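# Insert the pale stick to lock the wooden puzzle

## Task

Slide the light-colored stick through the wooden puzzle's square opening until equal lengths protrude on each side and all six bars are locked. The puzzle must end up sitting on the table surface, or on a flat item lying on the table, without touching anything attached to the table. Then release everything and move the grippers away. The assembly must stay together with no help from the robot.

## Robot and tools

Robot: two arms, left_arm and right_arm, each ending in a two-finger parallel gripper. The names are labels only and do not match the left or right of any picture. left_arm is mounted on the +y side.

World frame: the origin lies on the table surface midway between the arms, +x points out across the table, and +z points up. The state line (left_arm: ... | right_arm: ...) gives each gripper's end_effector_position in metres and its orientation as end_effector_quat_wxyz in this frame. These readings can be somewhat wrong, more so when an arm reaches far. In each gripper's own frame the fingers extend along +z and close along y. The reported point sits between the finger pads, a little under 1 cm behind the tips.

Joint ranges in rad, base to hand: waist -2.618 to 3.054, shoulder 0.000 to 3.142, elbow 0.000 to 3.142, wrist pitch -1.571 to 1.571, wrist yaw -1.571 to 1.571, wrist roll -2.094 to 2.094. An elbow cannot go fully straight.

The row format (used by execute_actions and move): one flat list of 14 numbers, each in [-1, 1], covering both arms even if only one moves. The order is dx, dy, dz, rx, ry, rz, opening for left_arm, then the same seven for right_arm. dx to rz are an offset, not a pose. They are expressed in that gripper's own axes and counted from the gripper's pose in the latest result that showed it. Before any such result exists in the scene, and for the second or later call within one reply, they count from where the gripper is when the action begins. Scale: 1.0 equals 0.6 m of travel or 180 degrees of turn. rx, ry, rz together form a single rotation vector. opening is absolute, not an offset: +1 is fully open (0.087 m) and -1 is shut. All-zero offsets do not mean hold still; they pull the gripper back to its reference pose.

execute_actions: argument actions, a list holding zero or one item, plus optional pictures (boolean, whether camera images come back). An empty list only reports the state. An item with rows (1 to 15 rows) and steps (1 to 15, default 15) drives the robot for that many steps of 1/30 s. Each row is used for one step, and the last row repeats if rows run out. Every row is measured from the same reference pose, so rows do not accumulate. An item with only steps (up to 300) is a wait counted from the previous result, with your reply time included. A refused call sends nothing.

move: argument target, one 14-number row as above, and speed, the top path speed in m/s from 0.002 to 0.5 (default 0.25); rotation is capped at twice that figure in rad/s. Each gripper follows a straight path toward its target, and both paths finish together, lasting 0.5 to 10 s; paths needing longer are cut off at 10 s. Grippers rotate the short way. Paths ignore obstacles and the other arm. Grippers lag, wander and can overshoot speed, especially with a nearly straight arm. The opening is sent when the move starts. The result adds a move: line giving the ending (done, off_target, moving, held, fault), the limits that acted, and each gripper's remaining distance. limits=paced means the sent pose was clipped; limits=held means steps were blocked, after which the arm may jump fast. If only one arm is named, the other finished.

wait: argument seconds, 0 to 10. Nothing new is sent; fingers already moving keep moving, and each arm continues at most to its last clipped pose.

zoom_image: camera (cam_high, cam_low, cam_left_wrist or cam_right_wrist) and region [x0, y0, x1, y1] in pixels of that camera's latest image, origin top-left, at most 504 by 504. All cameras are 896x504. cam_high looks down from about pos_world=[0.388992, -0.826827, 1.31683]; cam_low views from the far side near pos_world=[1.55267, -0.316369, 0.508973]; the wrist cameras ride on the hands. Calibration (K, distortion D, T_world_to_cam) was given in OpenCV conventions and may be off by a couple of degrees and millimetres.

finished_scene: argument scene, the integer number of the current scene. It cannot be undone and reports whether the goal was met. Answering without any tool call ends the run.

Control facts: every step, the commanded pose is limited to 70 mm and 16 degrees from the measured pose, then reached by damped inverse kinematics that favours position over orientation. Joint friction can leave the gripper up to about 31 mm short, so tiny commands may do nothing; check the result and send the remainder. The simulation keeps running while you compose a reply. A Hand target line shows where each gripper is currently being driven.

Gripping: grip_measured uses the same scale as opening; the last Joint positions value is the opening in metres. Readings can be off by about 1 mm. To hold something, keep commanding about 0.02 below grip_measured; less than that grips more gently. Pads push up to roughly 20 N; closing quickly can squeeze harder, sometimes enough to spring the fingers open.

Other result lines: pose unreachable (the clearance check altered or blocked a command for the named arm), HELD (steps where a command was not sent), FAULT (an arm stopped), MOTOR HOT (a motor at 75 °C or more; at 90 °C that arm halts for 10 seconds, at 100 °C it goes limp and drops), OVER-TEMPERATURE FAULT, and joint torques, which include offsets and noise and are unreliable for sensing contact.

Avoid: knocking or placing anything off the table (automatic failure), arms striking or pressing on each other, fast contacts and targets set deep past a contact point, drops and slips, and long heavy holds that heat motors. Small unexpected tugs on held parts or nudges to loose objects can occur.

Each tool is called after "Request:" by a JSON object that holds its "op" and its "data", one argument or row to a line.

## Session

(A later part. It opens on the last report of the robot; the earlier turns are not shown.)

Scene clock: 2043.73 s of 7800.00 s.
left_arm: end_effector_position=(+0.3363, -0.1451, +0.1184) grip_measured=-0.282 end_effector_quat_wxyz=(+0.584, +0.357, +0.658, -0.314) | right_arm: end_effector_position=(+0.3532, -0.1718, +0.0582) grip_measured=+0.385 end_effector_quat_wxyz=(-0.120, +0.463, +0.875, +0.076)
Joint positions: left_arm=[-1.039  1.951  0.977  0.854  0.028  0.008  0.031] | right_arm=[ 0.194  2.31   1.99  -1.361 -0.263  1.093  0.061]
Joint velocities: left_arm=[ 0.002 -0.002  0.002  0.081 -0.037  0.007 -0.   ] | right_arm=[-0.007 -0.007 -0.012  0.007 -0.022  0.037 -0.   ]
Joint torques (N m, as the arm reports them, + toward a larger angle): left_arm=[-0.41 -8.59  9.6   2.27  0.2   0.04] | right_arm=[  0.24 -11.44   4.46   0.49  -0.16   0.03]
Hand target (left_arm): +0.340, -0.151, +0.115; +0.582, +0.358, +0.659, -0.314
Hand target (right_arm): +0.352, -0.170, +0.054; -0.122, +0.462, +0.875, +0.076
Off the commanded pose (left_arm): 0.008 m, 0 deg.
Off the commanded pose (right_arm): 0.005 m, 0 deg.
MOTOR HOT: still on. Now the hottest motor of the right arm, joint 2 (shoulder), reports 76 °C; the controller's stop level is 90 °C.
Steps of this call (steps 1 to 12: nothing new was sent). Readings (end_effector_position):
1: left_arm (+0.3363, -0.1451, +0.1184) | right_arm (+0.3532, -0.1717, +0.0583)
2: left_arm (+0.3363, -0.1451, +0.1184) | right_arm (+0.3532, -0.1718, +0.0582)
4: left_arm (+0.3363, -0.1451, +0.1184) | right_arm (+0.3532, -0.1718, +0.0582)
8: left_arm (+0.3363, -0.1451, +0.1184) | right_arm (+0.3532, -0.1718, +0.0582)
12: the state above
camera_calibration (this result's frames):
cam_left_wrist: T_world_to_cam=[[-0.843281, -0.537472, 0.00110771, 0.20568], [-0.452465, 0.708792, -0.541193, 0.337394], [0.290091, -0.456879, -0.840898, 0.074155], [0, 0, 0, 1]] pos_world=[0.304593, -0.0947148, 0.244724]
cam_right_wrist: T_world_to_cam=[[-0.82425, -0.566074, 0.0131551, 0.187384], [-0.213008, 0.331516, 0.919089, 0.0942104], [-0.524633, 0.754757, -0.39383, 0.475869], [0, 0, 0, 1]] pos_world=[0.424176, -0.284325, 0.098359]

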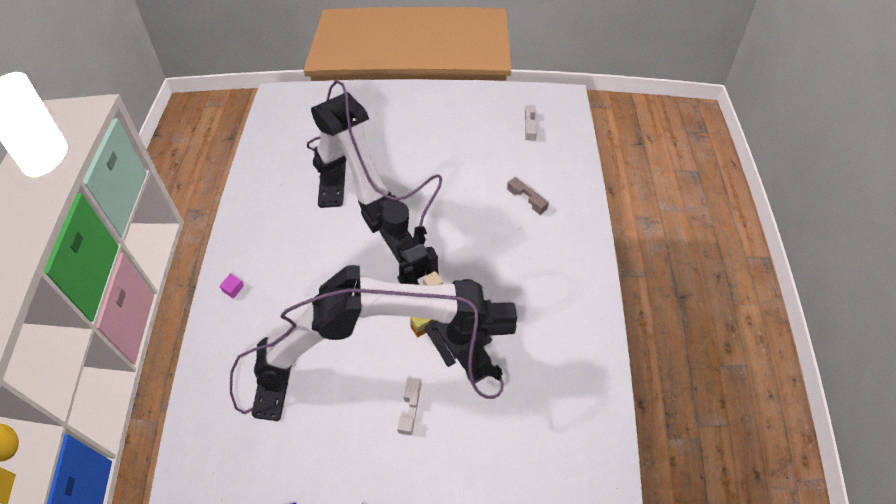

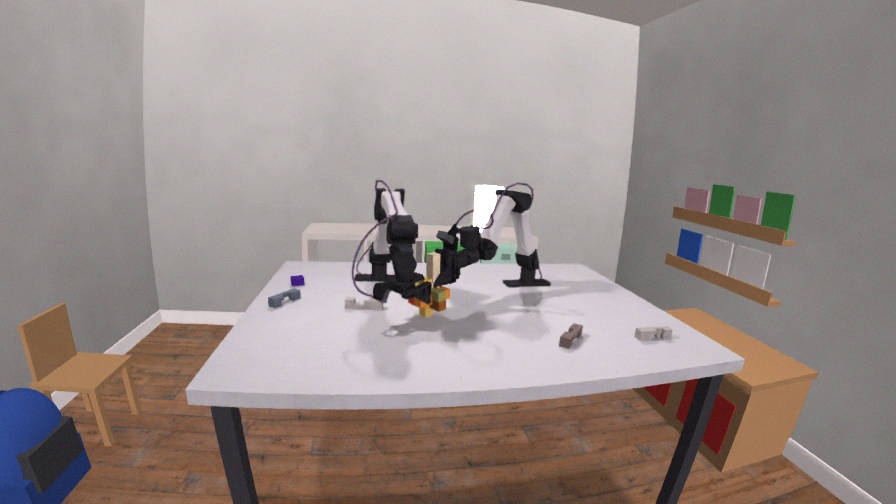

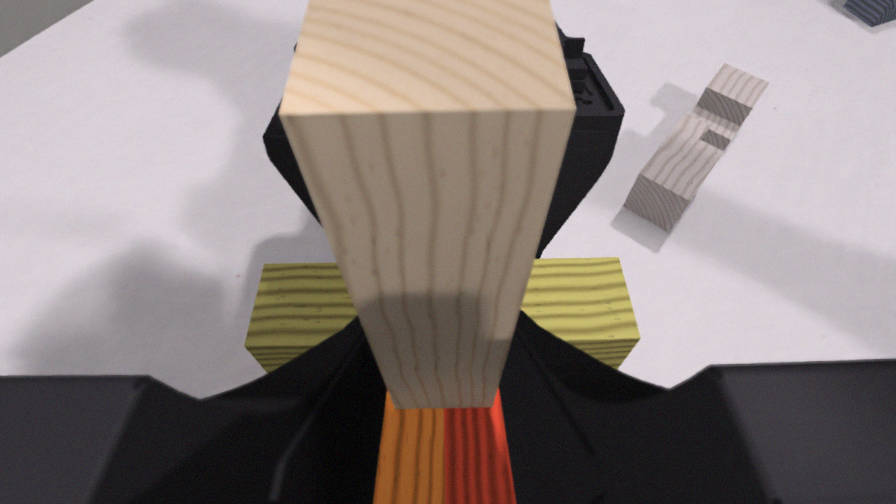

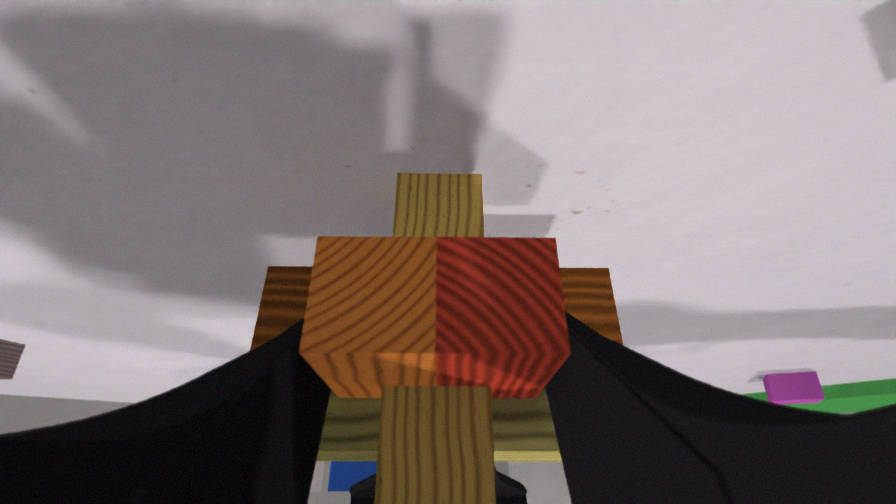

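Request:
{"op": "execute_actions", "data": {
  "actions": [
    {"rows": [[0.008,0,0.010,0,0.003,0,-0.32,-0.0023,0,0.008,0,0,0,0.355],[0.012,0,0.0095,0,0.005,0,-0.32,-0.0023,0,0.008,0,0,0,0.355],[0.016,0,0.009,0,0.007,0,-0.32,-0.0023,0,0.008,0,0,0,0.355],[0.019,0,0.0088,0,0.0085,0,-0.32,-0.0023,0,0.008,0,0,0,0.355],[0.021,0,0.0085,0,0.0095,0,-0.32,-0.0023,0,0.008,0,0,0,0.355],[0.023,0,0.0085,0,0.0105,0,-0.32,-0.0023,0,0.008,0,0,0,0.355],[0.025,0,0.0085,0,0.0115,0,-0.32,-0.0023,0,0.008,0,0,0,0.355],[0.027,0,0.0085,0,0.0125,0,-0.32,-0.0023,0,0.008,0,0,0,0.355],[0.029,0,0.0085,0,0.0135,0,-0.32,-0.0023,0,0.008,0,0,0,0.355],[0.031,0,0.0085,0,0.0145,0,-0.32,-0.0023,0,0.008,0,0,0,0.355],[0.033,0,0.0085,0,0.0155,0,-0.32,-0.0023,0,0.008,0,0,0,0.355],[0.035,0,0.0085,0,0.0165,0,-0.32,-0.0023,0,0.008,0,0,0,0.355],[0.037,0,0.0085,0,0.0175,0,-0.32,-0.0023,0,0.008,0,0,0,0.355]], "steps": 15}
  ],
  "pictures": false
}}

Request:
{"op": "wait", "data": {
  "seconds": 0.4
}}

Scene clock: 2060.83 s of 7800.00 s.
left_arm: end_effector_position=(+0.3362, -0.1451, +0.1176) grip_measured=-0.282 end_effector_quat_wxyz=(+0.583, +0.358, +0.658, -0.314) | right_arm: end_effector_position=(+0.3532, -0.1720, +0.0582) grip_measured=+0.385 end_effector_quat_wxyz=(-0.120, +0.464, +0.875, +0.076)
Joint positions: left_arm=[-1.039  1.951  0.977  0.852  0.028  0.008  0.031] | right_arm=[ 0.194  2.31   1.99  -1.361 -0.262  1.093  0.061]
Joint velocities: left_arm=[ 0.007 -0.007 -0.012  0.066 -0.037  0.051  0.001] | right_arm=[-0.017 -0.022  0.012  0.022 -0.007 -0.066 -0.001]
Joint torques (N m, as the arm reports them, + toward a larger angle): left_arm=[-0.25 -7.35  8.39  2.04  0.16  0.01] | right_arm=[ -0.03 -11.62   4.44   0.56  -0.14   0.04]
Hand target (left_arm): +0.337, -0.146, +0.096; +0.566, +0.366, +0.673, -0.305
Hand target (right_arm): +0.353, -0.172, +0.053; -0.120, +0.463, +0.875, +0.076
Off the commanded pose (left_arm): 0.022 m, 3 deg.
Off the commanded pose (right_arm): 0.005 m, 0 deg.
MOTOR HOT: still on. Now the hottest motor of the right arm, joint 2 (shoulder), reports 77 °C; the controller's stop level is 90 °C.
Steps of this call (steps 1 to 90: nothing new was sent; then 13.60 s passed at rest; steps 91 to 105: all 15 steps of this action). Readings (end_effector_position):
91: left_arm (+0.3363, -0.1451, +0.1184) | right_arm (+0.3532, -0.1718, +0.0582)
92: left_arm (+0.3363, -0.1451, +0.1184) | right_arm (+0.3532, -0.1718, +0.0582)
94: left_arm (+0.3363, -0.1451, +0.1183) | right_arm (+0.3532, -0.1718, +0.0582)
98: left_arm (+0.3363, -0.1451, +0.1182) | right_arm (+0.3532, -0.1718, +0.0582)
105: the state above

Scene clock: 2061.23 s of 7800.00 s.
left_arm: end_effector_position=(+0.3362, -0.1451, +0.1176) grip_measured=-0.282 end_effector_quat_wxyz=(+0.583, +0.358, +0.658, -0.314) | right_arm: end_effector_position=(+0.3532, -0.1720, +0.0582) grip_measured=+0.385 end_effector_quat_wxyz=(-0.120, +0.464, +0.875, +0.076)
Joint positions: left_arm=[-1.039  1.951  0.977  0.852  0.028  0.008  0.031] | right_arm=[ 0.194  2.31   1.99  -1.361 -0.262  1.093  0.061]
Joint velocities: left_arm=[ 0.012  0.002 -0.007 -0.007  0.007 -0.066 -0.001] | right_arm=[ 0.007  0.002 -0.002  0.007 -0.037 -0.007 -0.   ]
Joint torques (N m, as the arm reports them, + toward a larger angle): left_arm=[-0.15 -7.32  8.69  2.09  0.13  0.03] | right_arm=[  0.14 -11.85   4.44   0.56  -0.17   0.04]
Hand target (left_arm): +0.337, -0.146, +0.096; +0.566, +0.366, +0.673, -0.305
Hand target (right_arm): +0.353, -0.172, +0.053; -0.120, +0.463, +0.875, +0.076
Off the commanded pose (left_arm): 0.022 m, 3 deg.
Off the commanded pose (right_arm): 0.005 m, 0 deg.
MOTOR HOT: still on. Now the hottest motor of the right arm, joint 2 (shoulder), reports 77 °C; the controller's stop level is 90 °C.
Steps of this call (steps 1 to 12: nothing new was sent). Readings (end_effector_position):
1: left_arm (+0.3362, -0.1451, +0.1176) | right_arm (+0.3532, -0.1720, +0.0582)
2: left_arm (+0.3362, -0.1451, +0.1176) | right_arm (+0.3532, -0.1720, +0.0582)
4: left_arm (+0.3362, -0.1451, +0.1176) | right_arm (+0.3532, -0.1720, +0.0582)
8: left_arm (+0.3362, -0.1451, +0.1176) | right_arm (+0.3532, -0.1720, +0.0582)
12: the state above
camera_calibration (this result's frames):
cam_left_wrist: T_world_to_cam=[[-0.843279, -0.537474, 0.00119843, 0.205665], [-0.45317, 0.709807, -0.539268, 0.337045], [0.288992, -0.455297, -0.842133, 0.0743066], [0, 0, 0, 1]] pos_world=[0.304698, -0.0948654, 0.244087]
cam_right_wrist: T_world_to_cam=[[-0.824649, -0.565486, 0.0134327, 0.187554], [-0.212735, 0.332061, 0.918956, 0.0943246], [-0.524117, 0.754958, -0.394132, 0.475915], [0, 0, 0, 1]] pos_world=[0.424167, -0.284558, 0.0983738]

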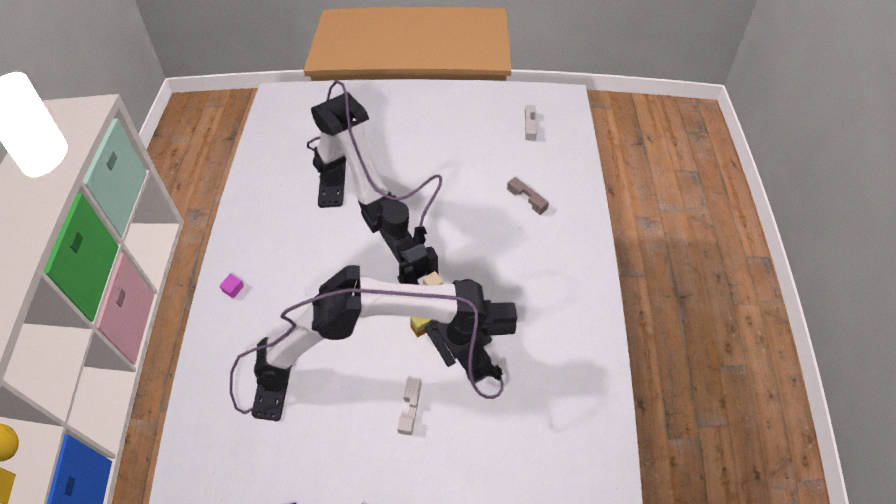

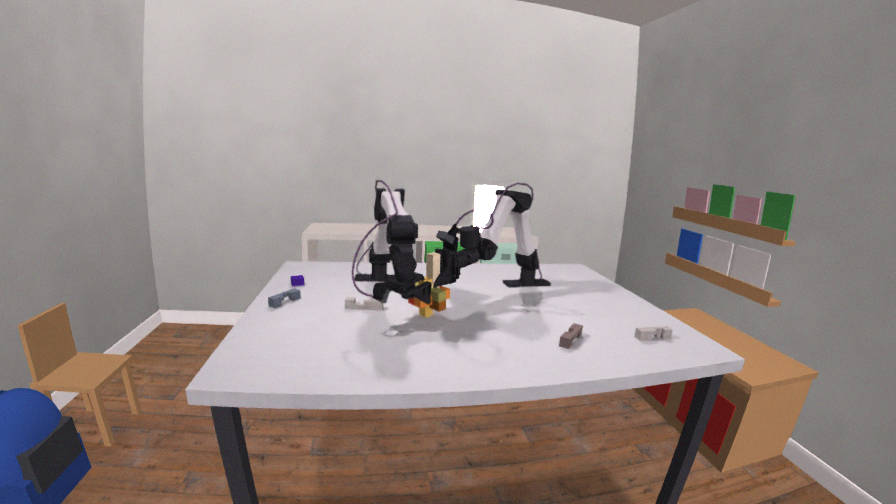

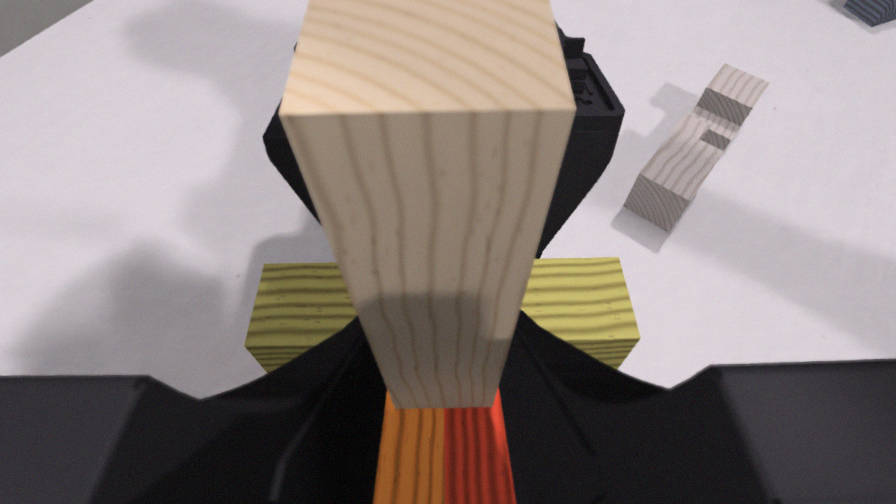

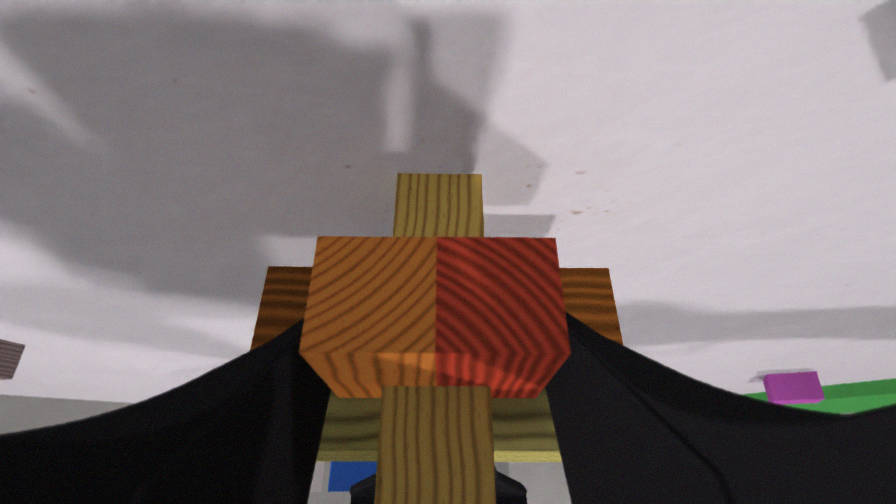

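Request:
{"op": "zoom_image", "data": {
  "camera": "cam_left_wrist",
  "region": [375, 360, 515, 440]
}}

Region (375, 360, 515, 440) of cam_left_wrist's 896x504 image, scaled by 3.600, with more detail than that image has; it fills the top 288 rows of this view, and the rest is white.

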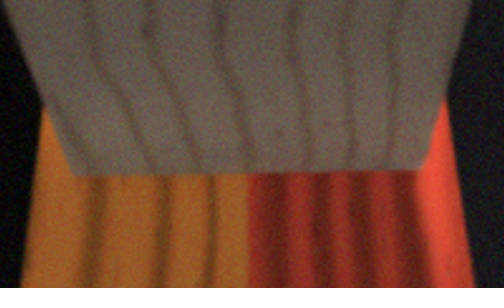

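Request:
{"op": "execute_actions", "data": {
  "actions": [
    {"rows": [[0.038,0,0.008,0,0.018,0,-0.33,-0.0023,0,0.008,0,0,0,0.355],[0.042,0,0.0078,0,0.020,0,-0.33,-0.0023,0,0.008,0,0,0,0.355],[0.046,0,0.0075,0,0.0225,0,-0.33,-0.0023,0,0.008,0,0,0,0.355],[0.050,0,0.0072,0,0.025,0,-0.33,-0.0023,0,0.008,0,0,0,0.355],[0.054,0,0.007,0,0.027,0,-0.33,-0.0023,0,0.008,0,0,0,0.355],[0.058,0,0.0067,0,0.029,0,-0.33,-0.0023,0,0.008,0,0,0,0.355],[0.062,0,0.0065,0,0.0315,0,-0.33,-0.0023,0,0.008,0,0,0,0.355],[0.066,0,0.0062,0,0.0335,0,-0.33,-0.0023,0,0.008,0,0,0,0.355],[0.070,0,0.006,0,0.036,0,-0.33,-0.0023,0,0.008,0,0,0,0.355],[0.074,0,0.0057,0,0.038,0,-0.33,-0.0023,0,0.008,0,0,0,0.355],[0.078,0,0.0055,0,0.040,0,-0.33,-0.0023,0,0.008,0,0,0,0.355],[0.082,0,0.0052,0,0.0425,0,-0.33,-0.0023,0,0.008,0,0,0,0.355],[0.085,0,0.005,0,0.0445,0,-0.33,-0.0023,0,0.008,0,0,0,0.355]], "steps": 15}
  ]
}}

Scene clock: 2074.10 s of 7800.00 s.
left_arm: end_effector_position=(+0.3362, -0.1451, +0.1170) grip_measured=-0.282 end_effector_quat_wxyz=(+0.583, +0.358, +0.659, -0.314) | right_arm: end_effector_position=(+0.3533, -0.1720, +0.0581) grip_measured=+0.385 end_effector_quat_wxyz=(-0.119, +0.464, +0.875, +0.076)
Joint positions: left_arm=[-1.039  1.953  0.977  0.852  0.028  0.008  0.031] | right_arm=[ 0.194  2.31   1.99  -1.36  -0.262  1.093  0.061]
Joint velocities: left_arm=[ 0.007 -0.017 -0.012  0.007 -0.051 -0.007 -0.   ] | right_arm=[ 0.002  0.002  0.002 -0.007 -0.095  0.022 -0.001]
Joint torques (N m, as the arm reports them, + toward a larger angle): left_arm=[-0.06 -6.2   7.36  1.44  0.15  0.06] | right_arm=[ -0.17 -11.8    4.44   0.48  -0.18   0.04]
Hand target (left_arm): +0.332, -0.138, +0.069; +0.537, +0.378, +0.697, -0.289
Hand target (right_arm): +0.353, -0.172, +0.053; -0.120, +0.463, +0.875, +0.076
Off the commanded pose (left_arm): 0.050 m, 8 deg.
Off the commanded pose (right_arm): 0.005 m, 0 deg.
MOTOR HOT: still on. Now the hottest motor of the right arm, joint 2 (shoulder), reports 77 °C; the controller's stop level is 90 °C.
Steps of this call (steps 1 to 90: nothing new was sent; then 9.37 s passed at rest; steps 91 to 105: all 15 steps of this action). Readings (end_effector_position):
91: left_arm (+0.3362, -0.1451, +0.1176) | right_arm (+0.3532, -0.1720, +0.0582)
92: left_arm (+0.3362, -0.1451, +0.1176) | right_arm (+0.3532, -0.1720, +0.0582)
94: left_arm (+0.3362, -0.1451, +0.1176) | right_arm (+0.3532, -0.1720, +0.0582)
98: left_arm (+0.3362, -0.1451, +0.1170) | right_arm (+0.3533, -0.1720, +0.0582)
105: the state above
camera_calibration (this result's frames):
cam_left_wrist: T_world_to_cam=[[-0.843279, -0.537475, 0.00124379, 0.20566], [-0.453522, 0.710314, -0.538305, 0.336802], [0.288442, -0.454505, -0.842749, 0.0741676], [0, 0, 0, 1]] pos_world=[0.304783, -0.0949879, 0.243551]
cam_right_wrist: T_world_to_cam=[[-0.824631, -0.565516, 0.0132634, 0.1876], [-0.213142, 0.332351, 0.918756, 0.0946098], [-0.52398, 0.754808, -0.394602, 0.475934], [0, 0, 0, 1]] pos_world=[0.424246, -0.284592, 0.0983931]

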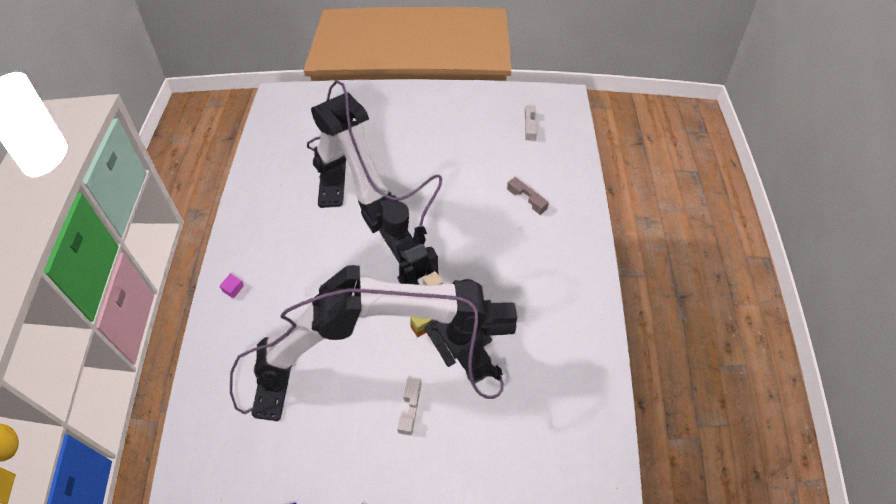

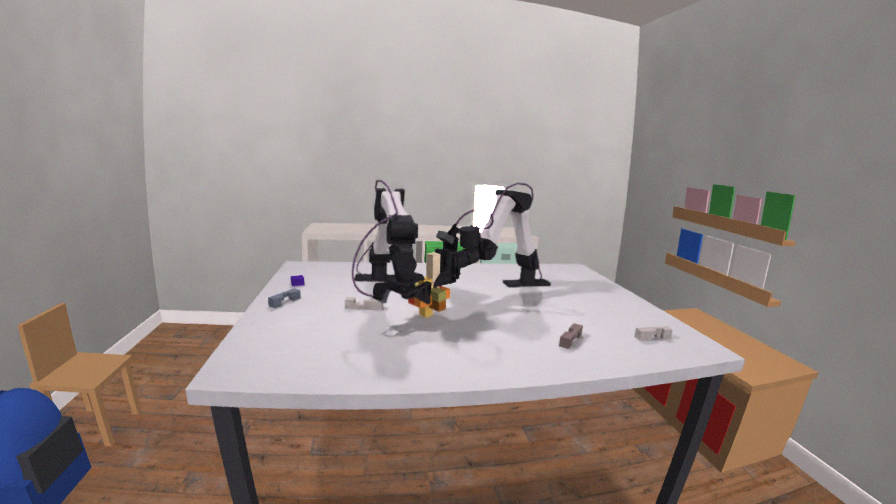

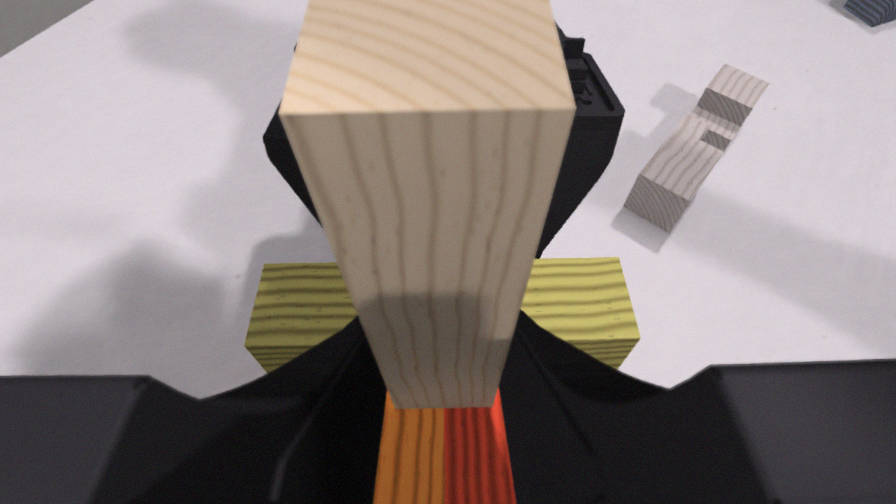

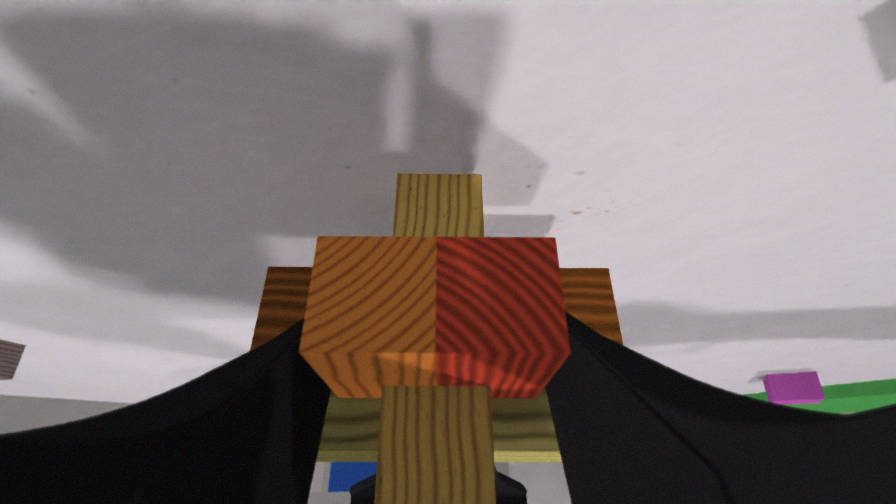

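Request:
{"op": "execute_actions", "data": {
  "actions": [
    {"rows": [[0.053,0,0.008,0,0.027,0,-0.33,-0.0023,0,0.008,0,0,0,0.358],[0.053,0,0.008,0,0.027,0,-0.33,-0.0023,0,0.008,0,0,0,0.361],[0.053,0,0.008,0,0.027,0,-0.33,-0.0023,0,0.008,0,0,0,0.364],[0.053,0,0.008,0,0.027,0,-0.33,-0.0023,0,0.008,0,0,0,0.367],[0.053,0,0.008,0,0.027,0,-0.33,-0.0023,0,0.008,0,0,0,0.370],[0.053,0,0.008,0,0.027,0,-0.33,-0.0023,0,0.008,0,0,0,0.372],[0.053,0,0.008,0,0.027,0,-0.33,-0.0023,0,0.008,0,0,0,0.374],[0.053,0,0.008,0,0.027,0,-0.33,-0.0023,0,0.008,0,0,0,0.376],[0.053,0,0.008,0,0.027,0,-0.33,-0.0023,0,0.008,0,0,0,0.378],[0.053,0,0.008,0,0.027,0,-0.33,-0.0023,0,0.008,0,0,0,0.380],[0.053,0,0.008,0,0.027,0,-0.33,-0.0023,0,0.008,0,0,0,0.382]], "steps": 15}
  ]
}}

Scene clock: 2093.57 s of 7800.00 s.
left_arm: end_effector_position=(+0.3362, -0.1451, +0.1170) grip_measured=-0.282 end_effector_quat_wxyz=(+0.583, +0.358, +0.659, -0.314) | right_arm: end_effector_position=(+0.3533, -0.1720, +0.0581) grip_measured=+0.386 end_effector_quat_wxyz=(-0.119, +0.464, +0.875, +0.076)
Joint positions: left_arm=[-1.039  1.953  0.977  0.852  0.028  0.008  0.031] | right_arm=[ 0.194  2.31   1.99  -1.36  -0.262  1.093  0.061]
Joint velocities: left_arm=[-0.007 -0.002 -0.017  0.066  0.051 -0.051  0.001] | right_arm=[-0.007  0.002  0.017  0.081  0.037  0.007 -0.001]
Joint torques (N m, as the arm reports them, + toward a larger angle): left_arm=[-0.24 -7.03  8.21  1.82  0.19 -0.03] | right_arm=[  0.13 -11.54   4.41   0.48  -0.11   0.04]
Hand target (left_arm): +0.336, -0.144, +0.086; +0.555, +0.370, +0.683, -0.299
Hand target (right_arm): +0.353, -0.172, +0.053; -0.119, +0.464, +0.875, +0.075
Off the commanded pose (left_arm): 0.032 m, 5 deg.
Off the commanded pose (right_arm): 0.005 m, 0 deg.
MOTOR HOT: still on. Now the hottest motor of the right arm, joint 2 (shoulder), reports 77 °C; the controller's stop level is 90 °C.
Steps of this call (steps 1 to 90: nothing new was sent; then 15.97 s passed at rest; steps 91 to 105: all 15 steps of this action). Readings (end_effector_position):
91: left_arm (+0.3362, -0.1451, +0.1170) | right_arm (+0.3533, -0.1720, +0.0581)
92: left_arm (+0.3362, -0.1451, +0.1170) | right_arm (+0.3533, -0.1720, +0.0581)
94: left_arm (+0.3362, -0.1451, +0.1170) | right_arm (+0.3533, -0.1720, +0.0581)
98: left_arm (+0.3362, -0.1451, +0.1170) | right_arm (+0.3533, -0.1720, +0.0581)
105: the state above
camera_calibration (this result's frames):
cam_left_wrist: T_world_to_cam=[[-0.843279, -0.537475, 0.00124379, 0.20566], [-0.453522, 0.710314, -0.538305, 0.336802], [0.288442, -0.454505, -0.842749, 0.0741676], [0, 0, 0, 1]] pos_world=[0.304783, -0.0949879, 0.243551]
cam_right_wrist: T_world_to_cam=[[-0.824631, -0.565516, 0.0132634, 0.1876], [-0.213142, 0.332351, 0.918756, 0.0946098], [-0.52398, 0.754808, -0.394602, 0.475934], [0, 0, 0, 1]] pos_world=[0.424246, -0.284592, 0.0983931]

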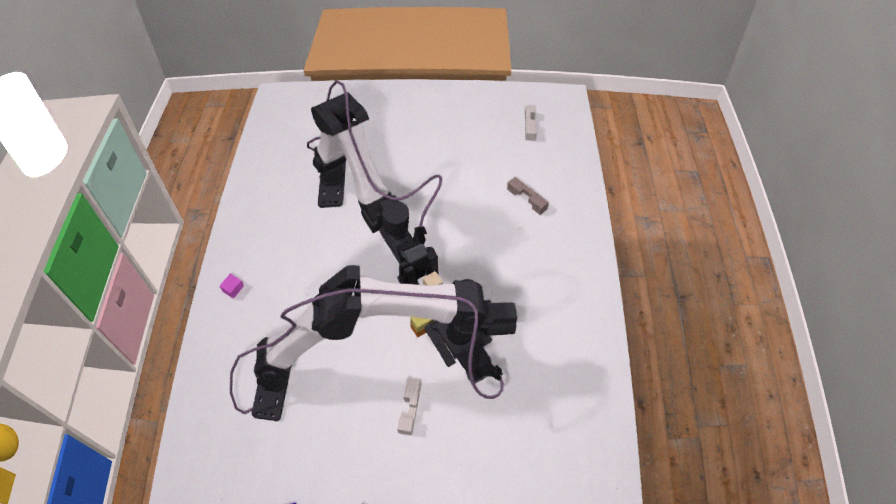

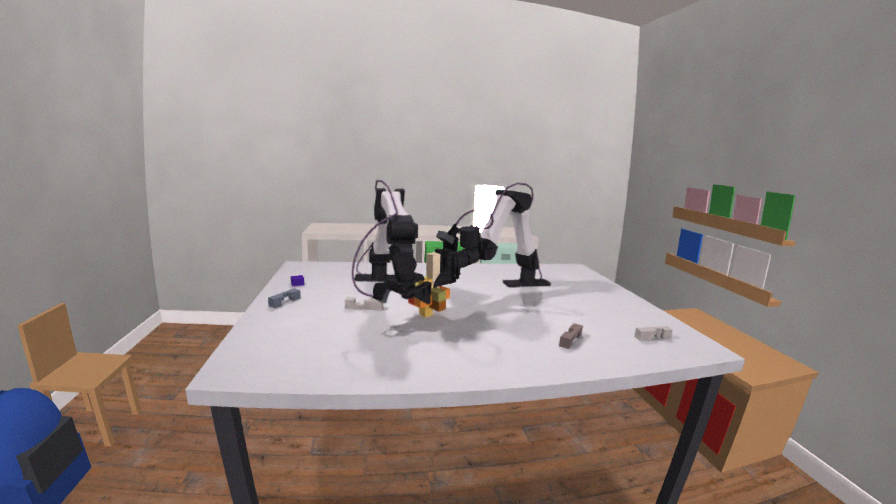

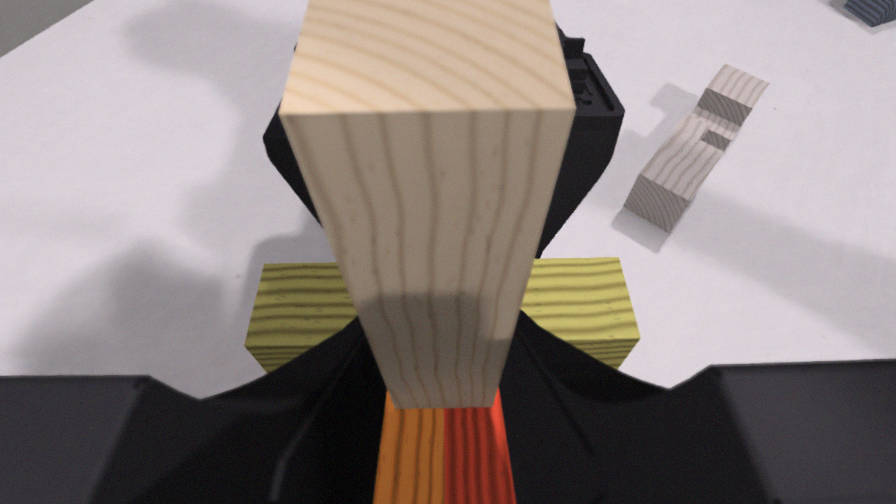

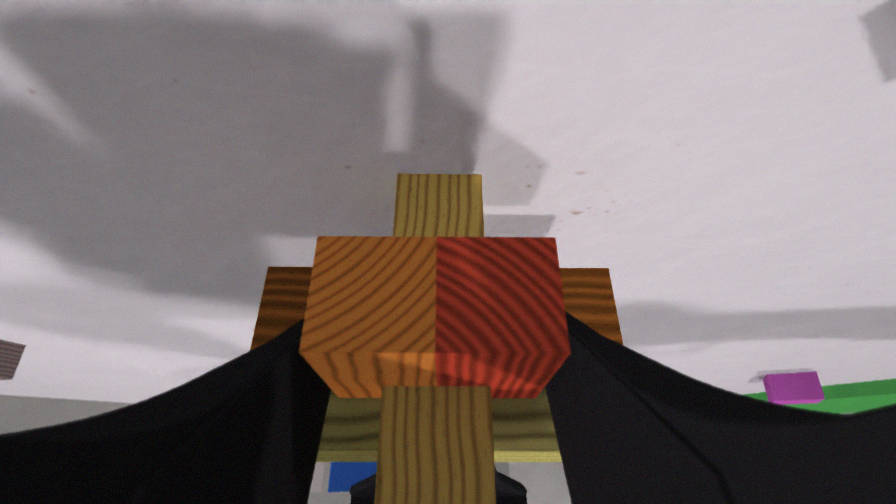

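Request:
{"op": "execute_actions", "data": {
  "actions": [
    {"rows": [[0.053,0,0.008,0,0.027,0,-0.33,-0.001,0,0.004,0,0,0,0.384],[0.053,0,0.008,0,0.027,0,-0.33,-0.001,0,0.004,0,0,0,0.386],[0.053,0,0.008,0,0.027,0,-0.33,-0.001,0,0.004,0,0,0,0.388],[0.053,0,0.008,0,0.027,0,-0.33,-0.001,0,0.004,0,0,0,0.390],[0.053,0,0.008,0,0.027,0,-0.33,-0.001,0,0.004,0,0,0,0.392],[0.053,0,0.008,0,0.027,0,-0.33,-0.001,0,0.004,0,0,0,0.394],[0.053,0,0.008,0,0.027,0,-0.33,-0.001,0,0.004,0,0,0,0.396],[0.053,0,0.008,0,0.027,0,-0.33,-0.001,0,0.004,0,0,0,0.398],[0.053,0,0.008,0,0.027,0,-0.33,-0.001,0,0.004,0,0,0,0.400],[0.053,0,0.008,0,0.027,0,-0.33,-0.001,0,0.004,0,0,0,0.403],[0.053,0,0.008,0,0.027,0,-0.33,-0.001,0,0.004,0,0,0,0.406]], "steps": 15}
  ]
}}

Scene clock: 2099.83 s of 7800.00 s.
left_arm: end_effector_position=(+0.3363, -0.1451, +0.1172) grip_measured=-0.282 end_effector_quat_wxyz=(+0.583, +0.358, +0.658, -0.314) | right_arm: end_effector_position=(+0.3533, -0.1721, +0.0581) grip_measured=+0.406 end_effector_quat_wxyz=(-0.119, +0.464, +0.875, +0.075)
Joint positions: left_arm=[-1.039  1.953  0.977  0.853  0.028  0.008  0.031] | right_arm=[ 0.194  2.31   1.99  -1.36  -0.262  1.093  0.061]
Joint velocities: left_arm=[ 0.002 -0.002 -0.022 -0.022  0.095 -0.037  0.001] | right_arm=[-0.012  0.017 -0.002 -0.037 -0.022 -0.037 -0.   ]
Joint torques (N m, as the arm reports them, + toward a larger angle): left_arm=[-0.15 -6.94  8.22  1.74  0.17  0.01] | right_arm=[  0.14 -11.97   4.85   0.4   -0.09   0.02]
Hand target (left_arm): +0.336, -0.144, +0.086; +0.555, +0.370, +0.683, -0.299
Hand target (right_arm): +0.353, -0.172, +0.056; -0.119, +0.463, +0.875, +0.076
Off the commanded pose (left_arm): 0.032 m, 5 deg.
Off the commanded pose (right_arm): 0.002 m, 0 deg.
MOTOR HOT: still on. Now the hottest motor of the right arm, joint 2 (shoulder), reports 77 °C; the controller's stop level is 90 °C.
Steps of this call (steps 1 to 90: nothing new was sent; then 2.77 s passed at rest; steps 91 to 105: all 15 steps of this action). Readings (end_effector_position):
91: left_arm (+0.3362, -0.1451, +0.1170) | right_arm (+0.3533, -0.1720, +0.0581)
92: left_arm (+0.3362, -0.1451, +0.1170) | right_arm (+0.3533, -0.1720, +0.0581)
94: left_arm (+0.3362, -0.1451, +0.1170) | right_arm (+0.3533, -0.1720, +0.0581)
98: left_arm (+0.3362, -0.1451, +0.1171) | right_arm (+0.3533, -0.1721, +0.0581)
105: the state above
camera_calibration (this result's frames):
cam_left_wrist: T_world_to_cam=[[-0.843279, -0.537474, 0.00121355, 0.205666], [-0.453288, 0.709976, -0.538947, 0.336895], [0.288809, -0.455033, -0.842339, 0.0740458], [0, 0, 0, 1]] pos_world=[0.304759, -0.0949538, 0.243691]
cam_right_wrist: T_world_to_cam=[[-0.824608, -0.565545, 0.0134345, 0.187547], [-0.213202, 0.332687, 0.918621, 0.0947464], [-0.523991, 0.754638, -0.394912, 0.475964], [0, 0, 0, 1]] pos_world=[0.424254, -0.284634, 0.0984082]

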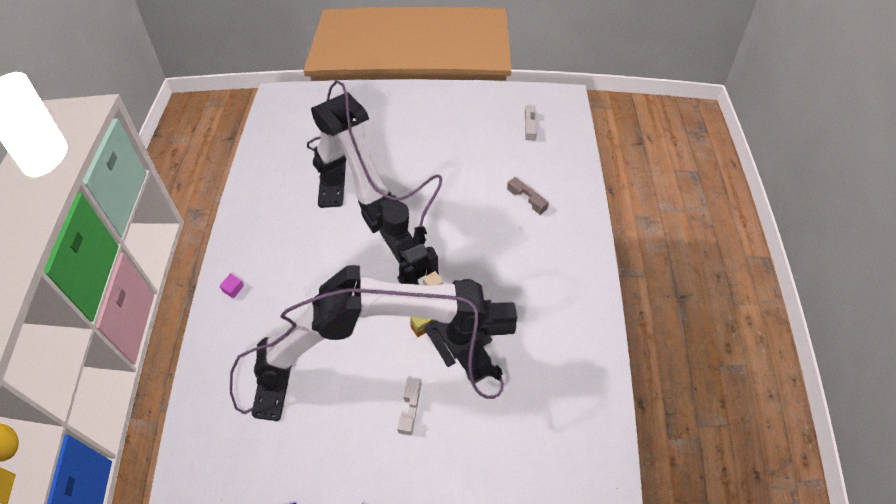

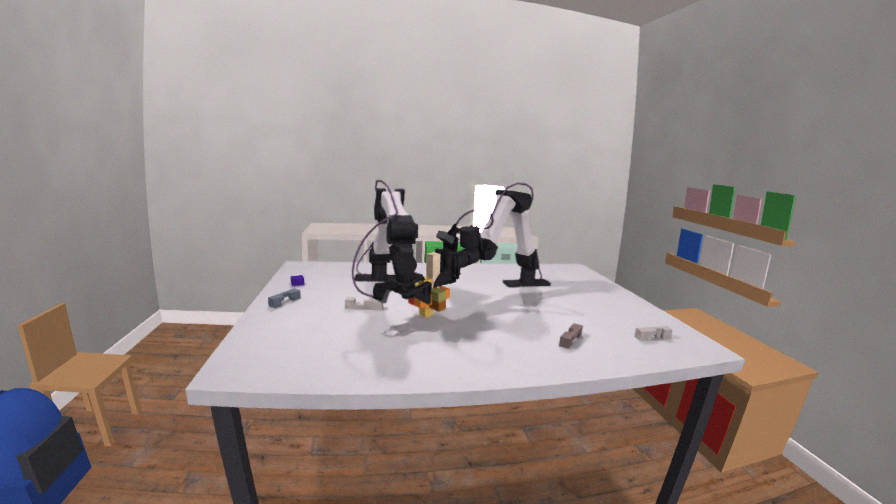

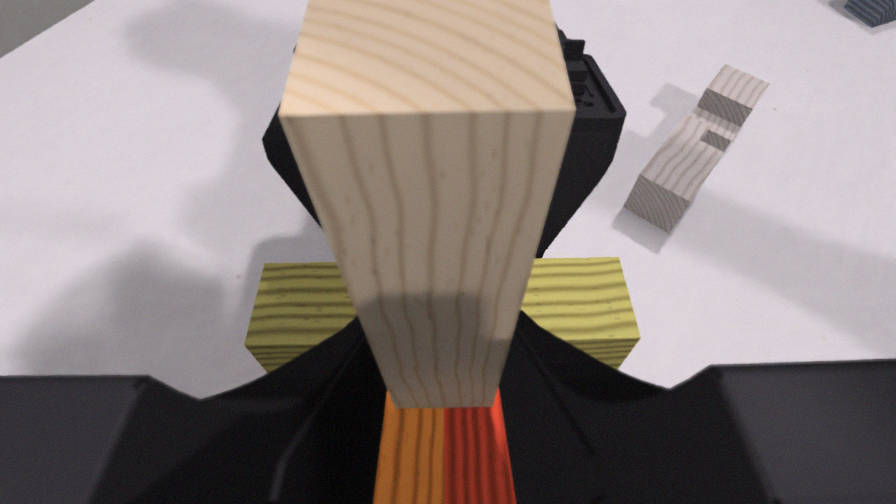

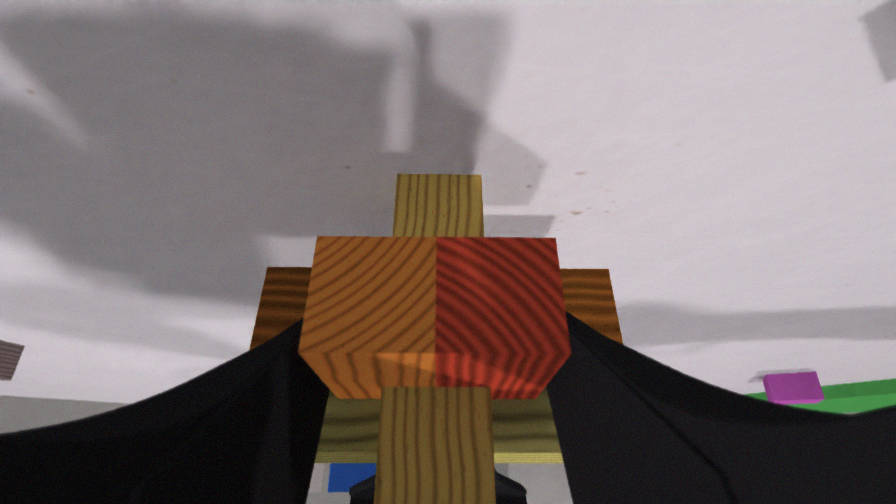

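Request:
{"op": "execute_actions", "data": {
  "actions": [
    {"rows": [[0.040,0,0.010,0,0.020,0,-0.33,-0.001,0,0.004,0,0,0,0.398],[0.030,0,0.012,0,0.014,0,-0.33,-0.001,0,0.004,0,0,0,0.390],[0.0174,0,0.0138,0,0.008,0,-0.33,-0.001,0,0.004,0,0,0,0.382],[0.0174,0,0.0138,0,0.008,0,-0.33,-0.001,0,0.004,0,0,0,0.374],[0.0174,0,0.0138,0,0.008,0,-0.33,-0.001,0,0.004,0,0,0,0.366],[0.0174,0,0.0138,0,0.008,0,-0.33,-0.001,0,0.004,0,0,0,0.36],[0.0174,0,0.0138,0,0.008,0,-0.33,0.002,0,0.005,0,0,0,0.36],[0.0174,0,0.0138,0,0.008,0,-0.33,0.005,0,0.006,0,0,0,0.36],[0.0174,0,0.0138,0,0.008,0,-0.33,0.008,0,0.0067,0,0,0,0.36],[0.0174,0,0.0138,0,0.008,0,-0.33,0.011,0,0.0075,0,0,0,0.36],[0.0174,0,0.0138,0,0.008,0,-0.33,0.014,0,0.0083,0,0,0,0.36],[0.0174,0,0.0138,0,0.008,0,-0.33,0.017,0,0.0092,0,0,0,0.36],[0.0174,0,0.0138,0,0.008,0,-0.33,0.020,0,0.010,0,0,0,0.36]], "steps": 15}
  ],
  "pictures": false
}}

Request:
{"op": "wait", "data": {
  "seconds": 0.4
}}

Scene clock: 2131.17 s of 7800.00 s.
left_arm: end_effector_position=(+0.3369, -0.1465, +0.1183) grip_measured=-0.282 end_effector_quat_wxyz=(+0.584, +0.358, +0.657, -0.315) | right_arm: end_effector_position=(+0.3532, -0.1724, +0.0577) grip_measured=+0.385 end_effector_quat_wxyz=(-0.111, +0.467, +0.874, +0.074)
Joint positions: left_arm=[-1.039  1.956  0.982  0.854  0.029  0.008  0.031] | right_arm=[ 0.197  2.293  1.966 -1.339 -0.251  1.105  0.061]
Joint velocities: left_arm=[ 0.007 -0.007  0.007  0.051  0.051  0.051 -0.   ] | right_arm=[ 0.017 -0.046 -0.066  0.051  0.081  0.051  0.001]
Joint torques (N m, as the arm reports them, + toward a larger angle): left_arm=[-0.47 -7.92  9.22  2.13  0.18 -0.01] | right_arm=[  2.33 -12.67   3.25   0.39  -0.38   0.14]
Hand target (left_arm): +0.340, -0.150, +0.106; +0.575, +0.362, +0.666, -0.309
Hand target (right_arm): +0.346, -0.162, +0.055; -0.119, +0.463, +0.875, +0.075
Off the commanded pose (left_arm): 0.014 m, 2 deg.
Off the commanded pose (right_arm): 0.014 m, 1 deg.
MOTOR HOT: still on. Now the hottest motor of the right arm, joint 2 (shoulder), reports 77 °C; the controller's stop level is 90 °C.
Steps of this call (steps 1 to 90: nothing new was sent; then 27.83 s passed at rest; steps 91 to 105: all 15 steps of this action). Readings (end_effector_position):
91: left_arm (+0.3363, -0.1452, +0.1174) | right_arm (+0.3533, -0.1721, +0.0581)
92: left_arm (+0.3365, -0.1454, +0.1180) | right_arm (+0.3533, -0.1721, +0.0581)
94: left_arm (+0.3370, -0.1462, +0.1184) | right_arm (+0.3535, -0.1723, +0.0580)
98: left_arm (+0.3371, -0.1463, +0.1183) | right_arm (+0.3537, -0.1724, +0.0579)
105: the state above

Scene clock: 2131.57 s of 7800.00 s.
left_arm: end_effector_position=(+0.3368, -0.1465, +0.1183) grip_measured=-0.282 end_effector_quat_wxyz=(+0.584, +0.358, +0.657, -0.315) | right_arm: end_effector_position=(+0.3533, -0.1724, +0.0577) grip_measured=+0.385 end_effector_quat_wxyz=(-0.109, +0.468, +0.874, +0.073)
Joint positions: left_arm=[-1.039  1.956  0.982  0.854  0.03   0.008  0.031] | right_arm=[ 0.198  2.29   1.963 -1.336 -0.246  1.108  0.061]
Joint velocities: left_arm=[-0.007 -0.002  0.007 -0.066  0.022  0.095 -0.   ] | right_arm=[ 0.002 -0.002  0.002  0.022  0.007 -0.051 -0.001]
Joint torques (N m, as the arm reports them, + toward a larger angle): left_arm=[-0.2  -7.95  9.31  2.16  0.14  0.01] | right_arm=[  1.81 -12.45   3.14   0.5   -0.28   0.21]
Hand target (left_arm): +0.340, -0.150, +0.106; +0.575, +0.362, +0.666, -0.309
Hand target (right_arm): +0.346, -0.162, +0.055; -0.119, +0.463, +0.875, +0.075
Off the commanded pose (left_arm): 0.014 m, 2 deg.
Off the commanded pose (right_arm): 0.014 m, 1 deg.
MOTOR HOT: still on. Now the hottest motor of the right arm, joint 2 (shoulder), reports 77 °C; the controller's stop level is 90 °C.
Steps of this call (steps 1 to 12: nothing new was sent). Readings (end_effector_position):
1: left_arm (+0.3368, -0.1465, +0.1183) | right_arm (+0.3532, -0.1724, +0.0578)
2: left_arm (+0.3368, -0.1465, +0.1183) | right_arm (+0.3532, -0.1725, +0.0576)
4: left_arm (+0.3368, -0.1465, +0.1183) | right_arm (+0.3532, -0.1725, +0.0576)
8: left_arm (+0.3368, -0.1465, +0.1183) | right_arm (+0.3533, -0.1724, +0.0577)
12: the state above
camera_calibration (this result's frames):
cam_left_wrist: T_world_to_cam=[[-0.844347, -0.535796, 0.000531847, 0.206106], [-0.450462, 0.709332, -0.542155, 0.338076], [0.290107, -0.458006, -0.840278, 0.073082], [0, 0, 0, 1]] pos_world=[0.305114, -0.0959056, 0.244589]
cam_right_wrist: T_world_to_cam=[[-0.829598, -0.558279, 0.00960303, 0.190546], [-0.223728, 0.348117, 0.910363, 0.102056], [-0.511579, 0.753087, -0.4137, 0.472455], [0, 0, 0, 1]] pos_world=[0.422608, -0.284949, 0.100716]

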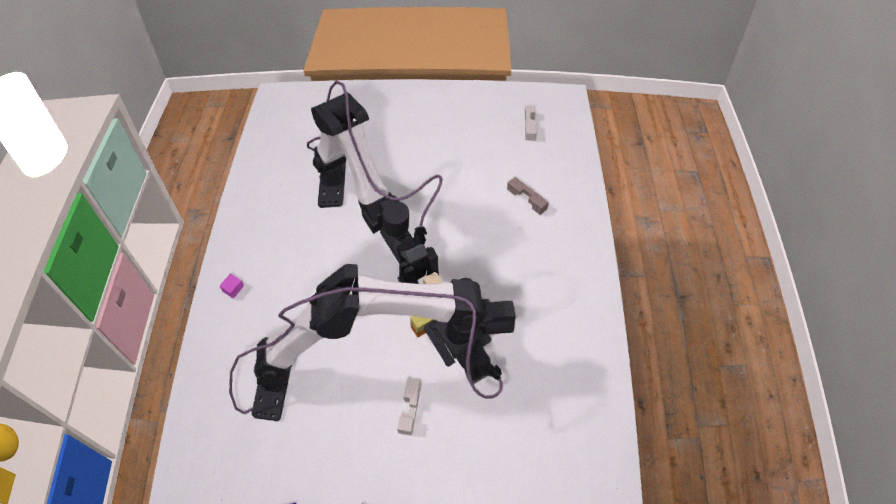

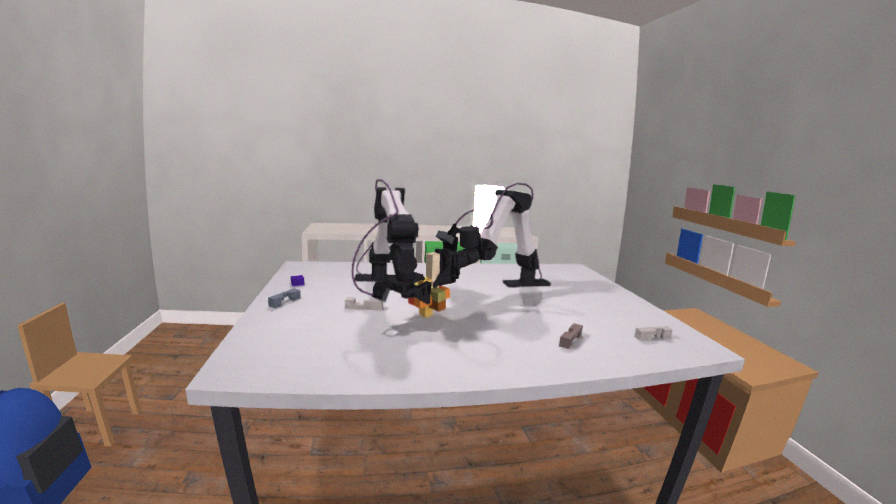

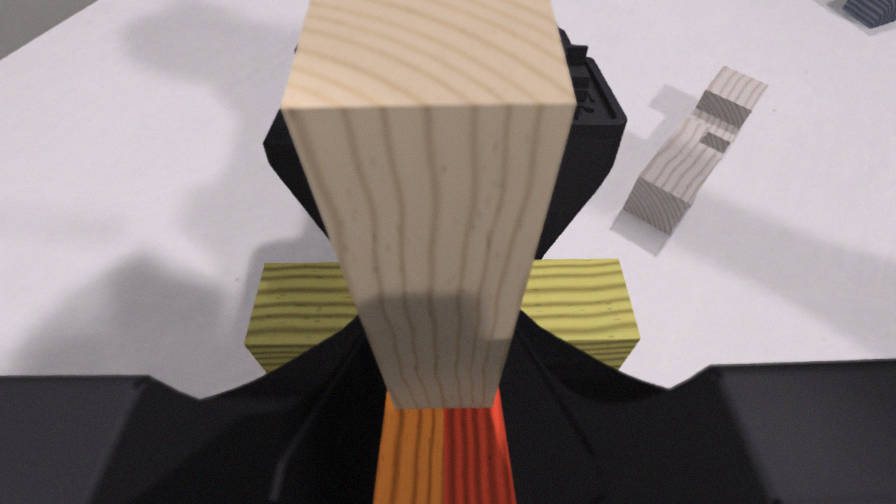

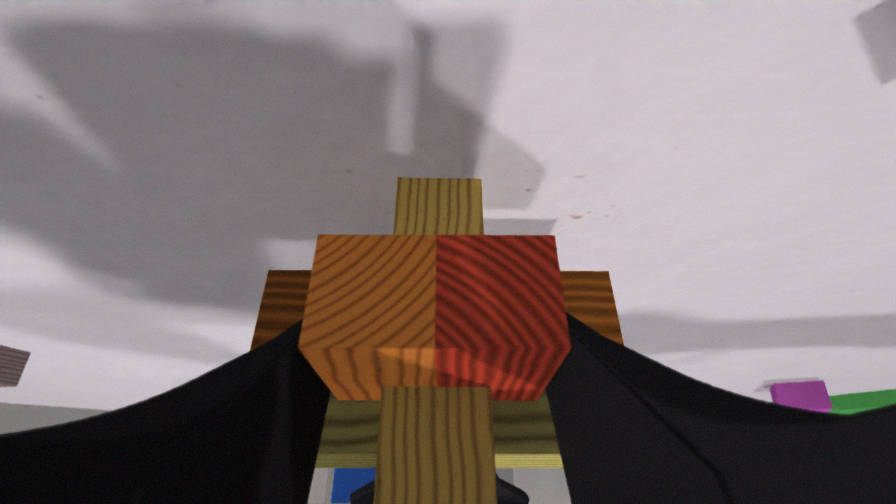

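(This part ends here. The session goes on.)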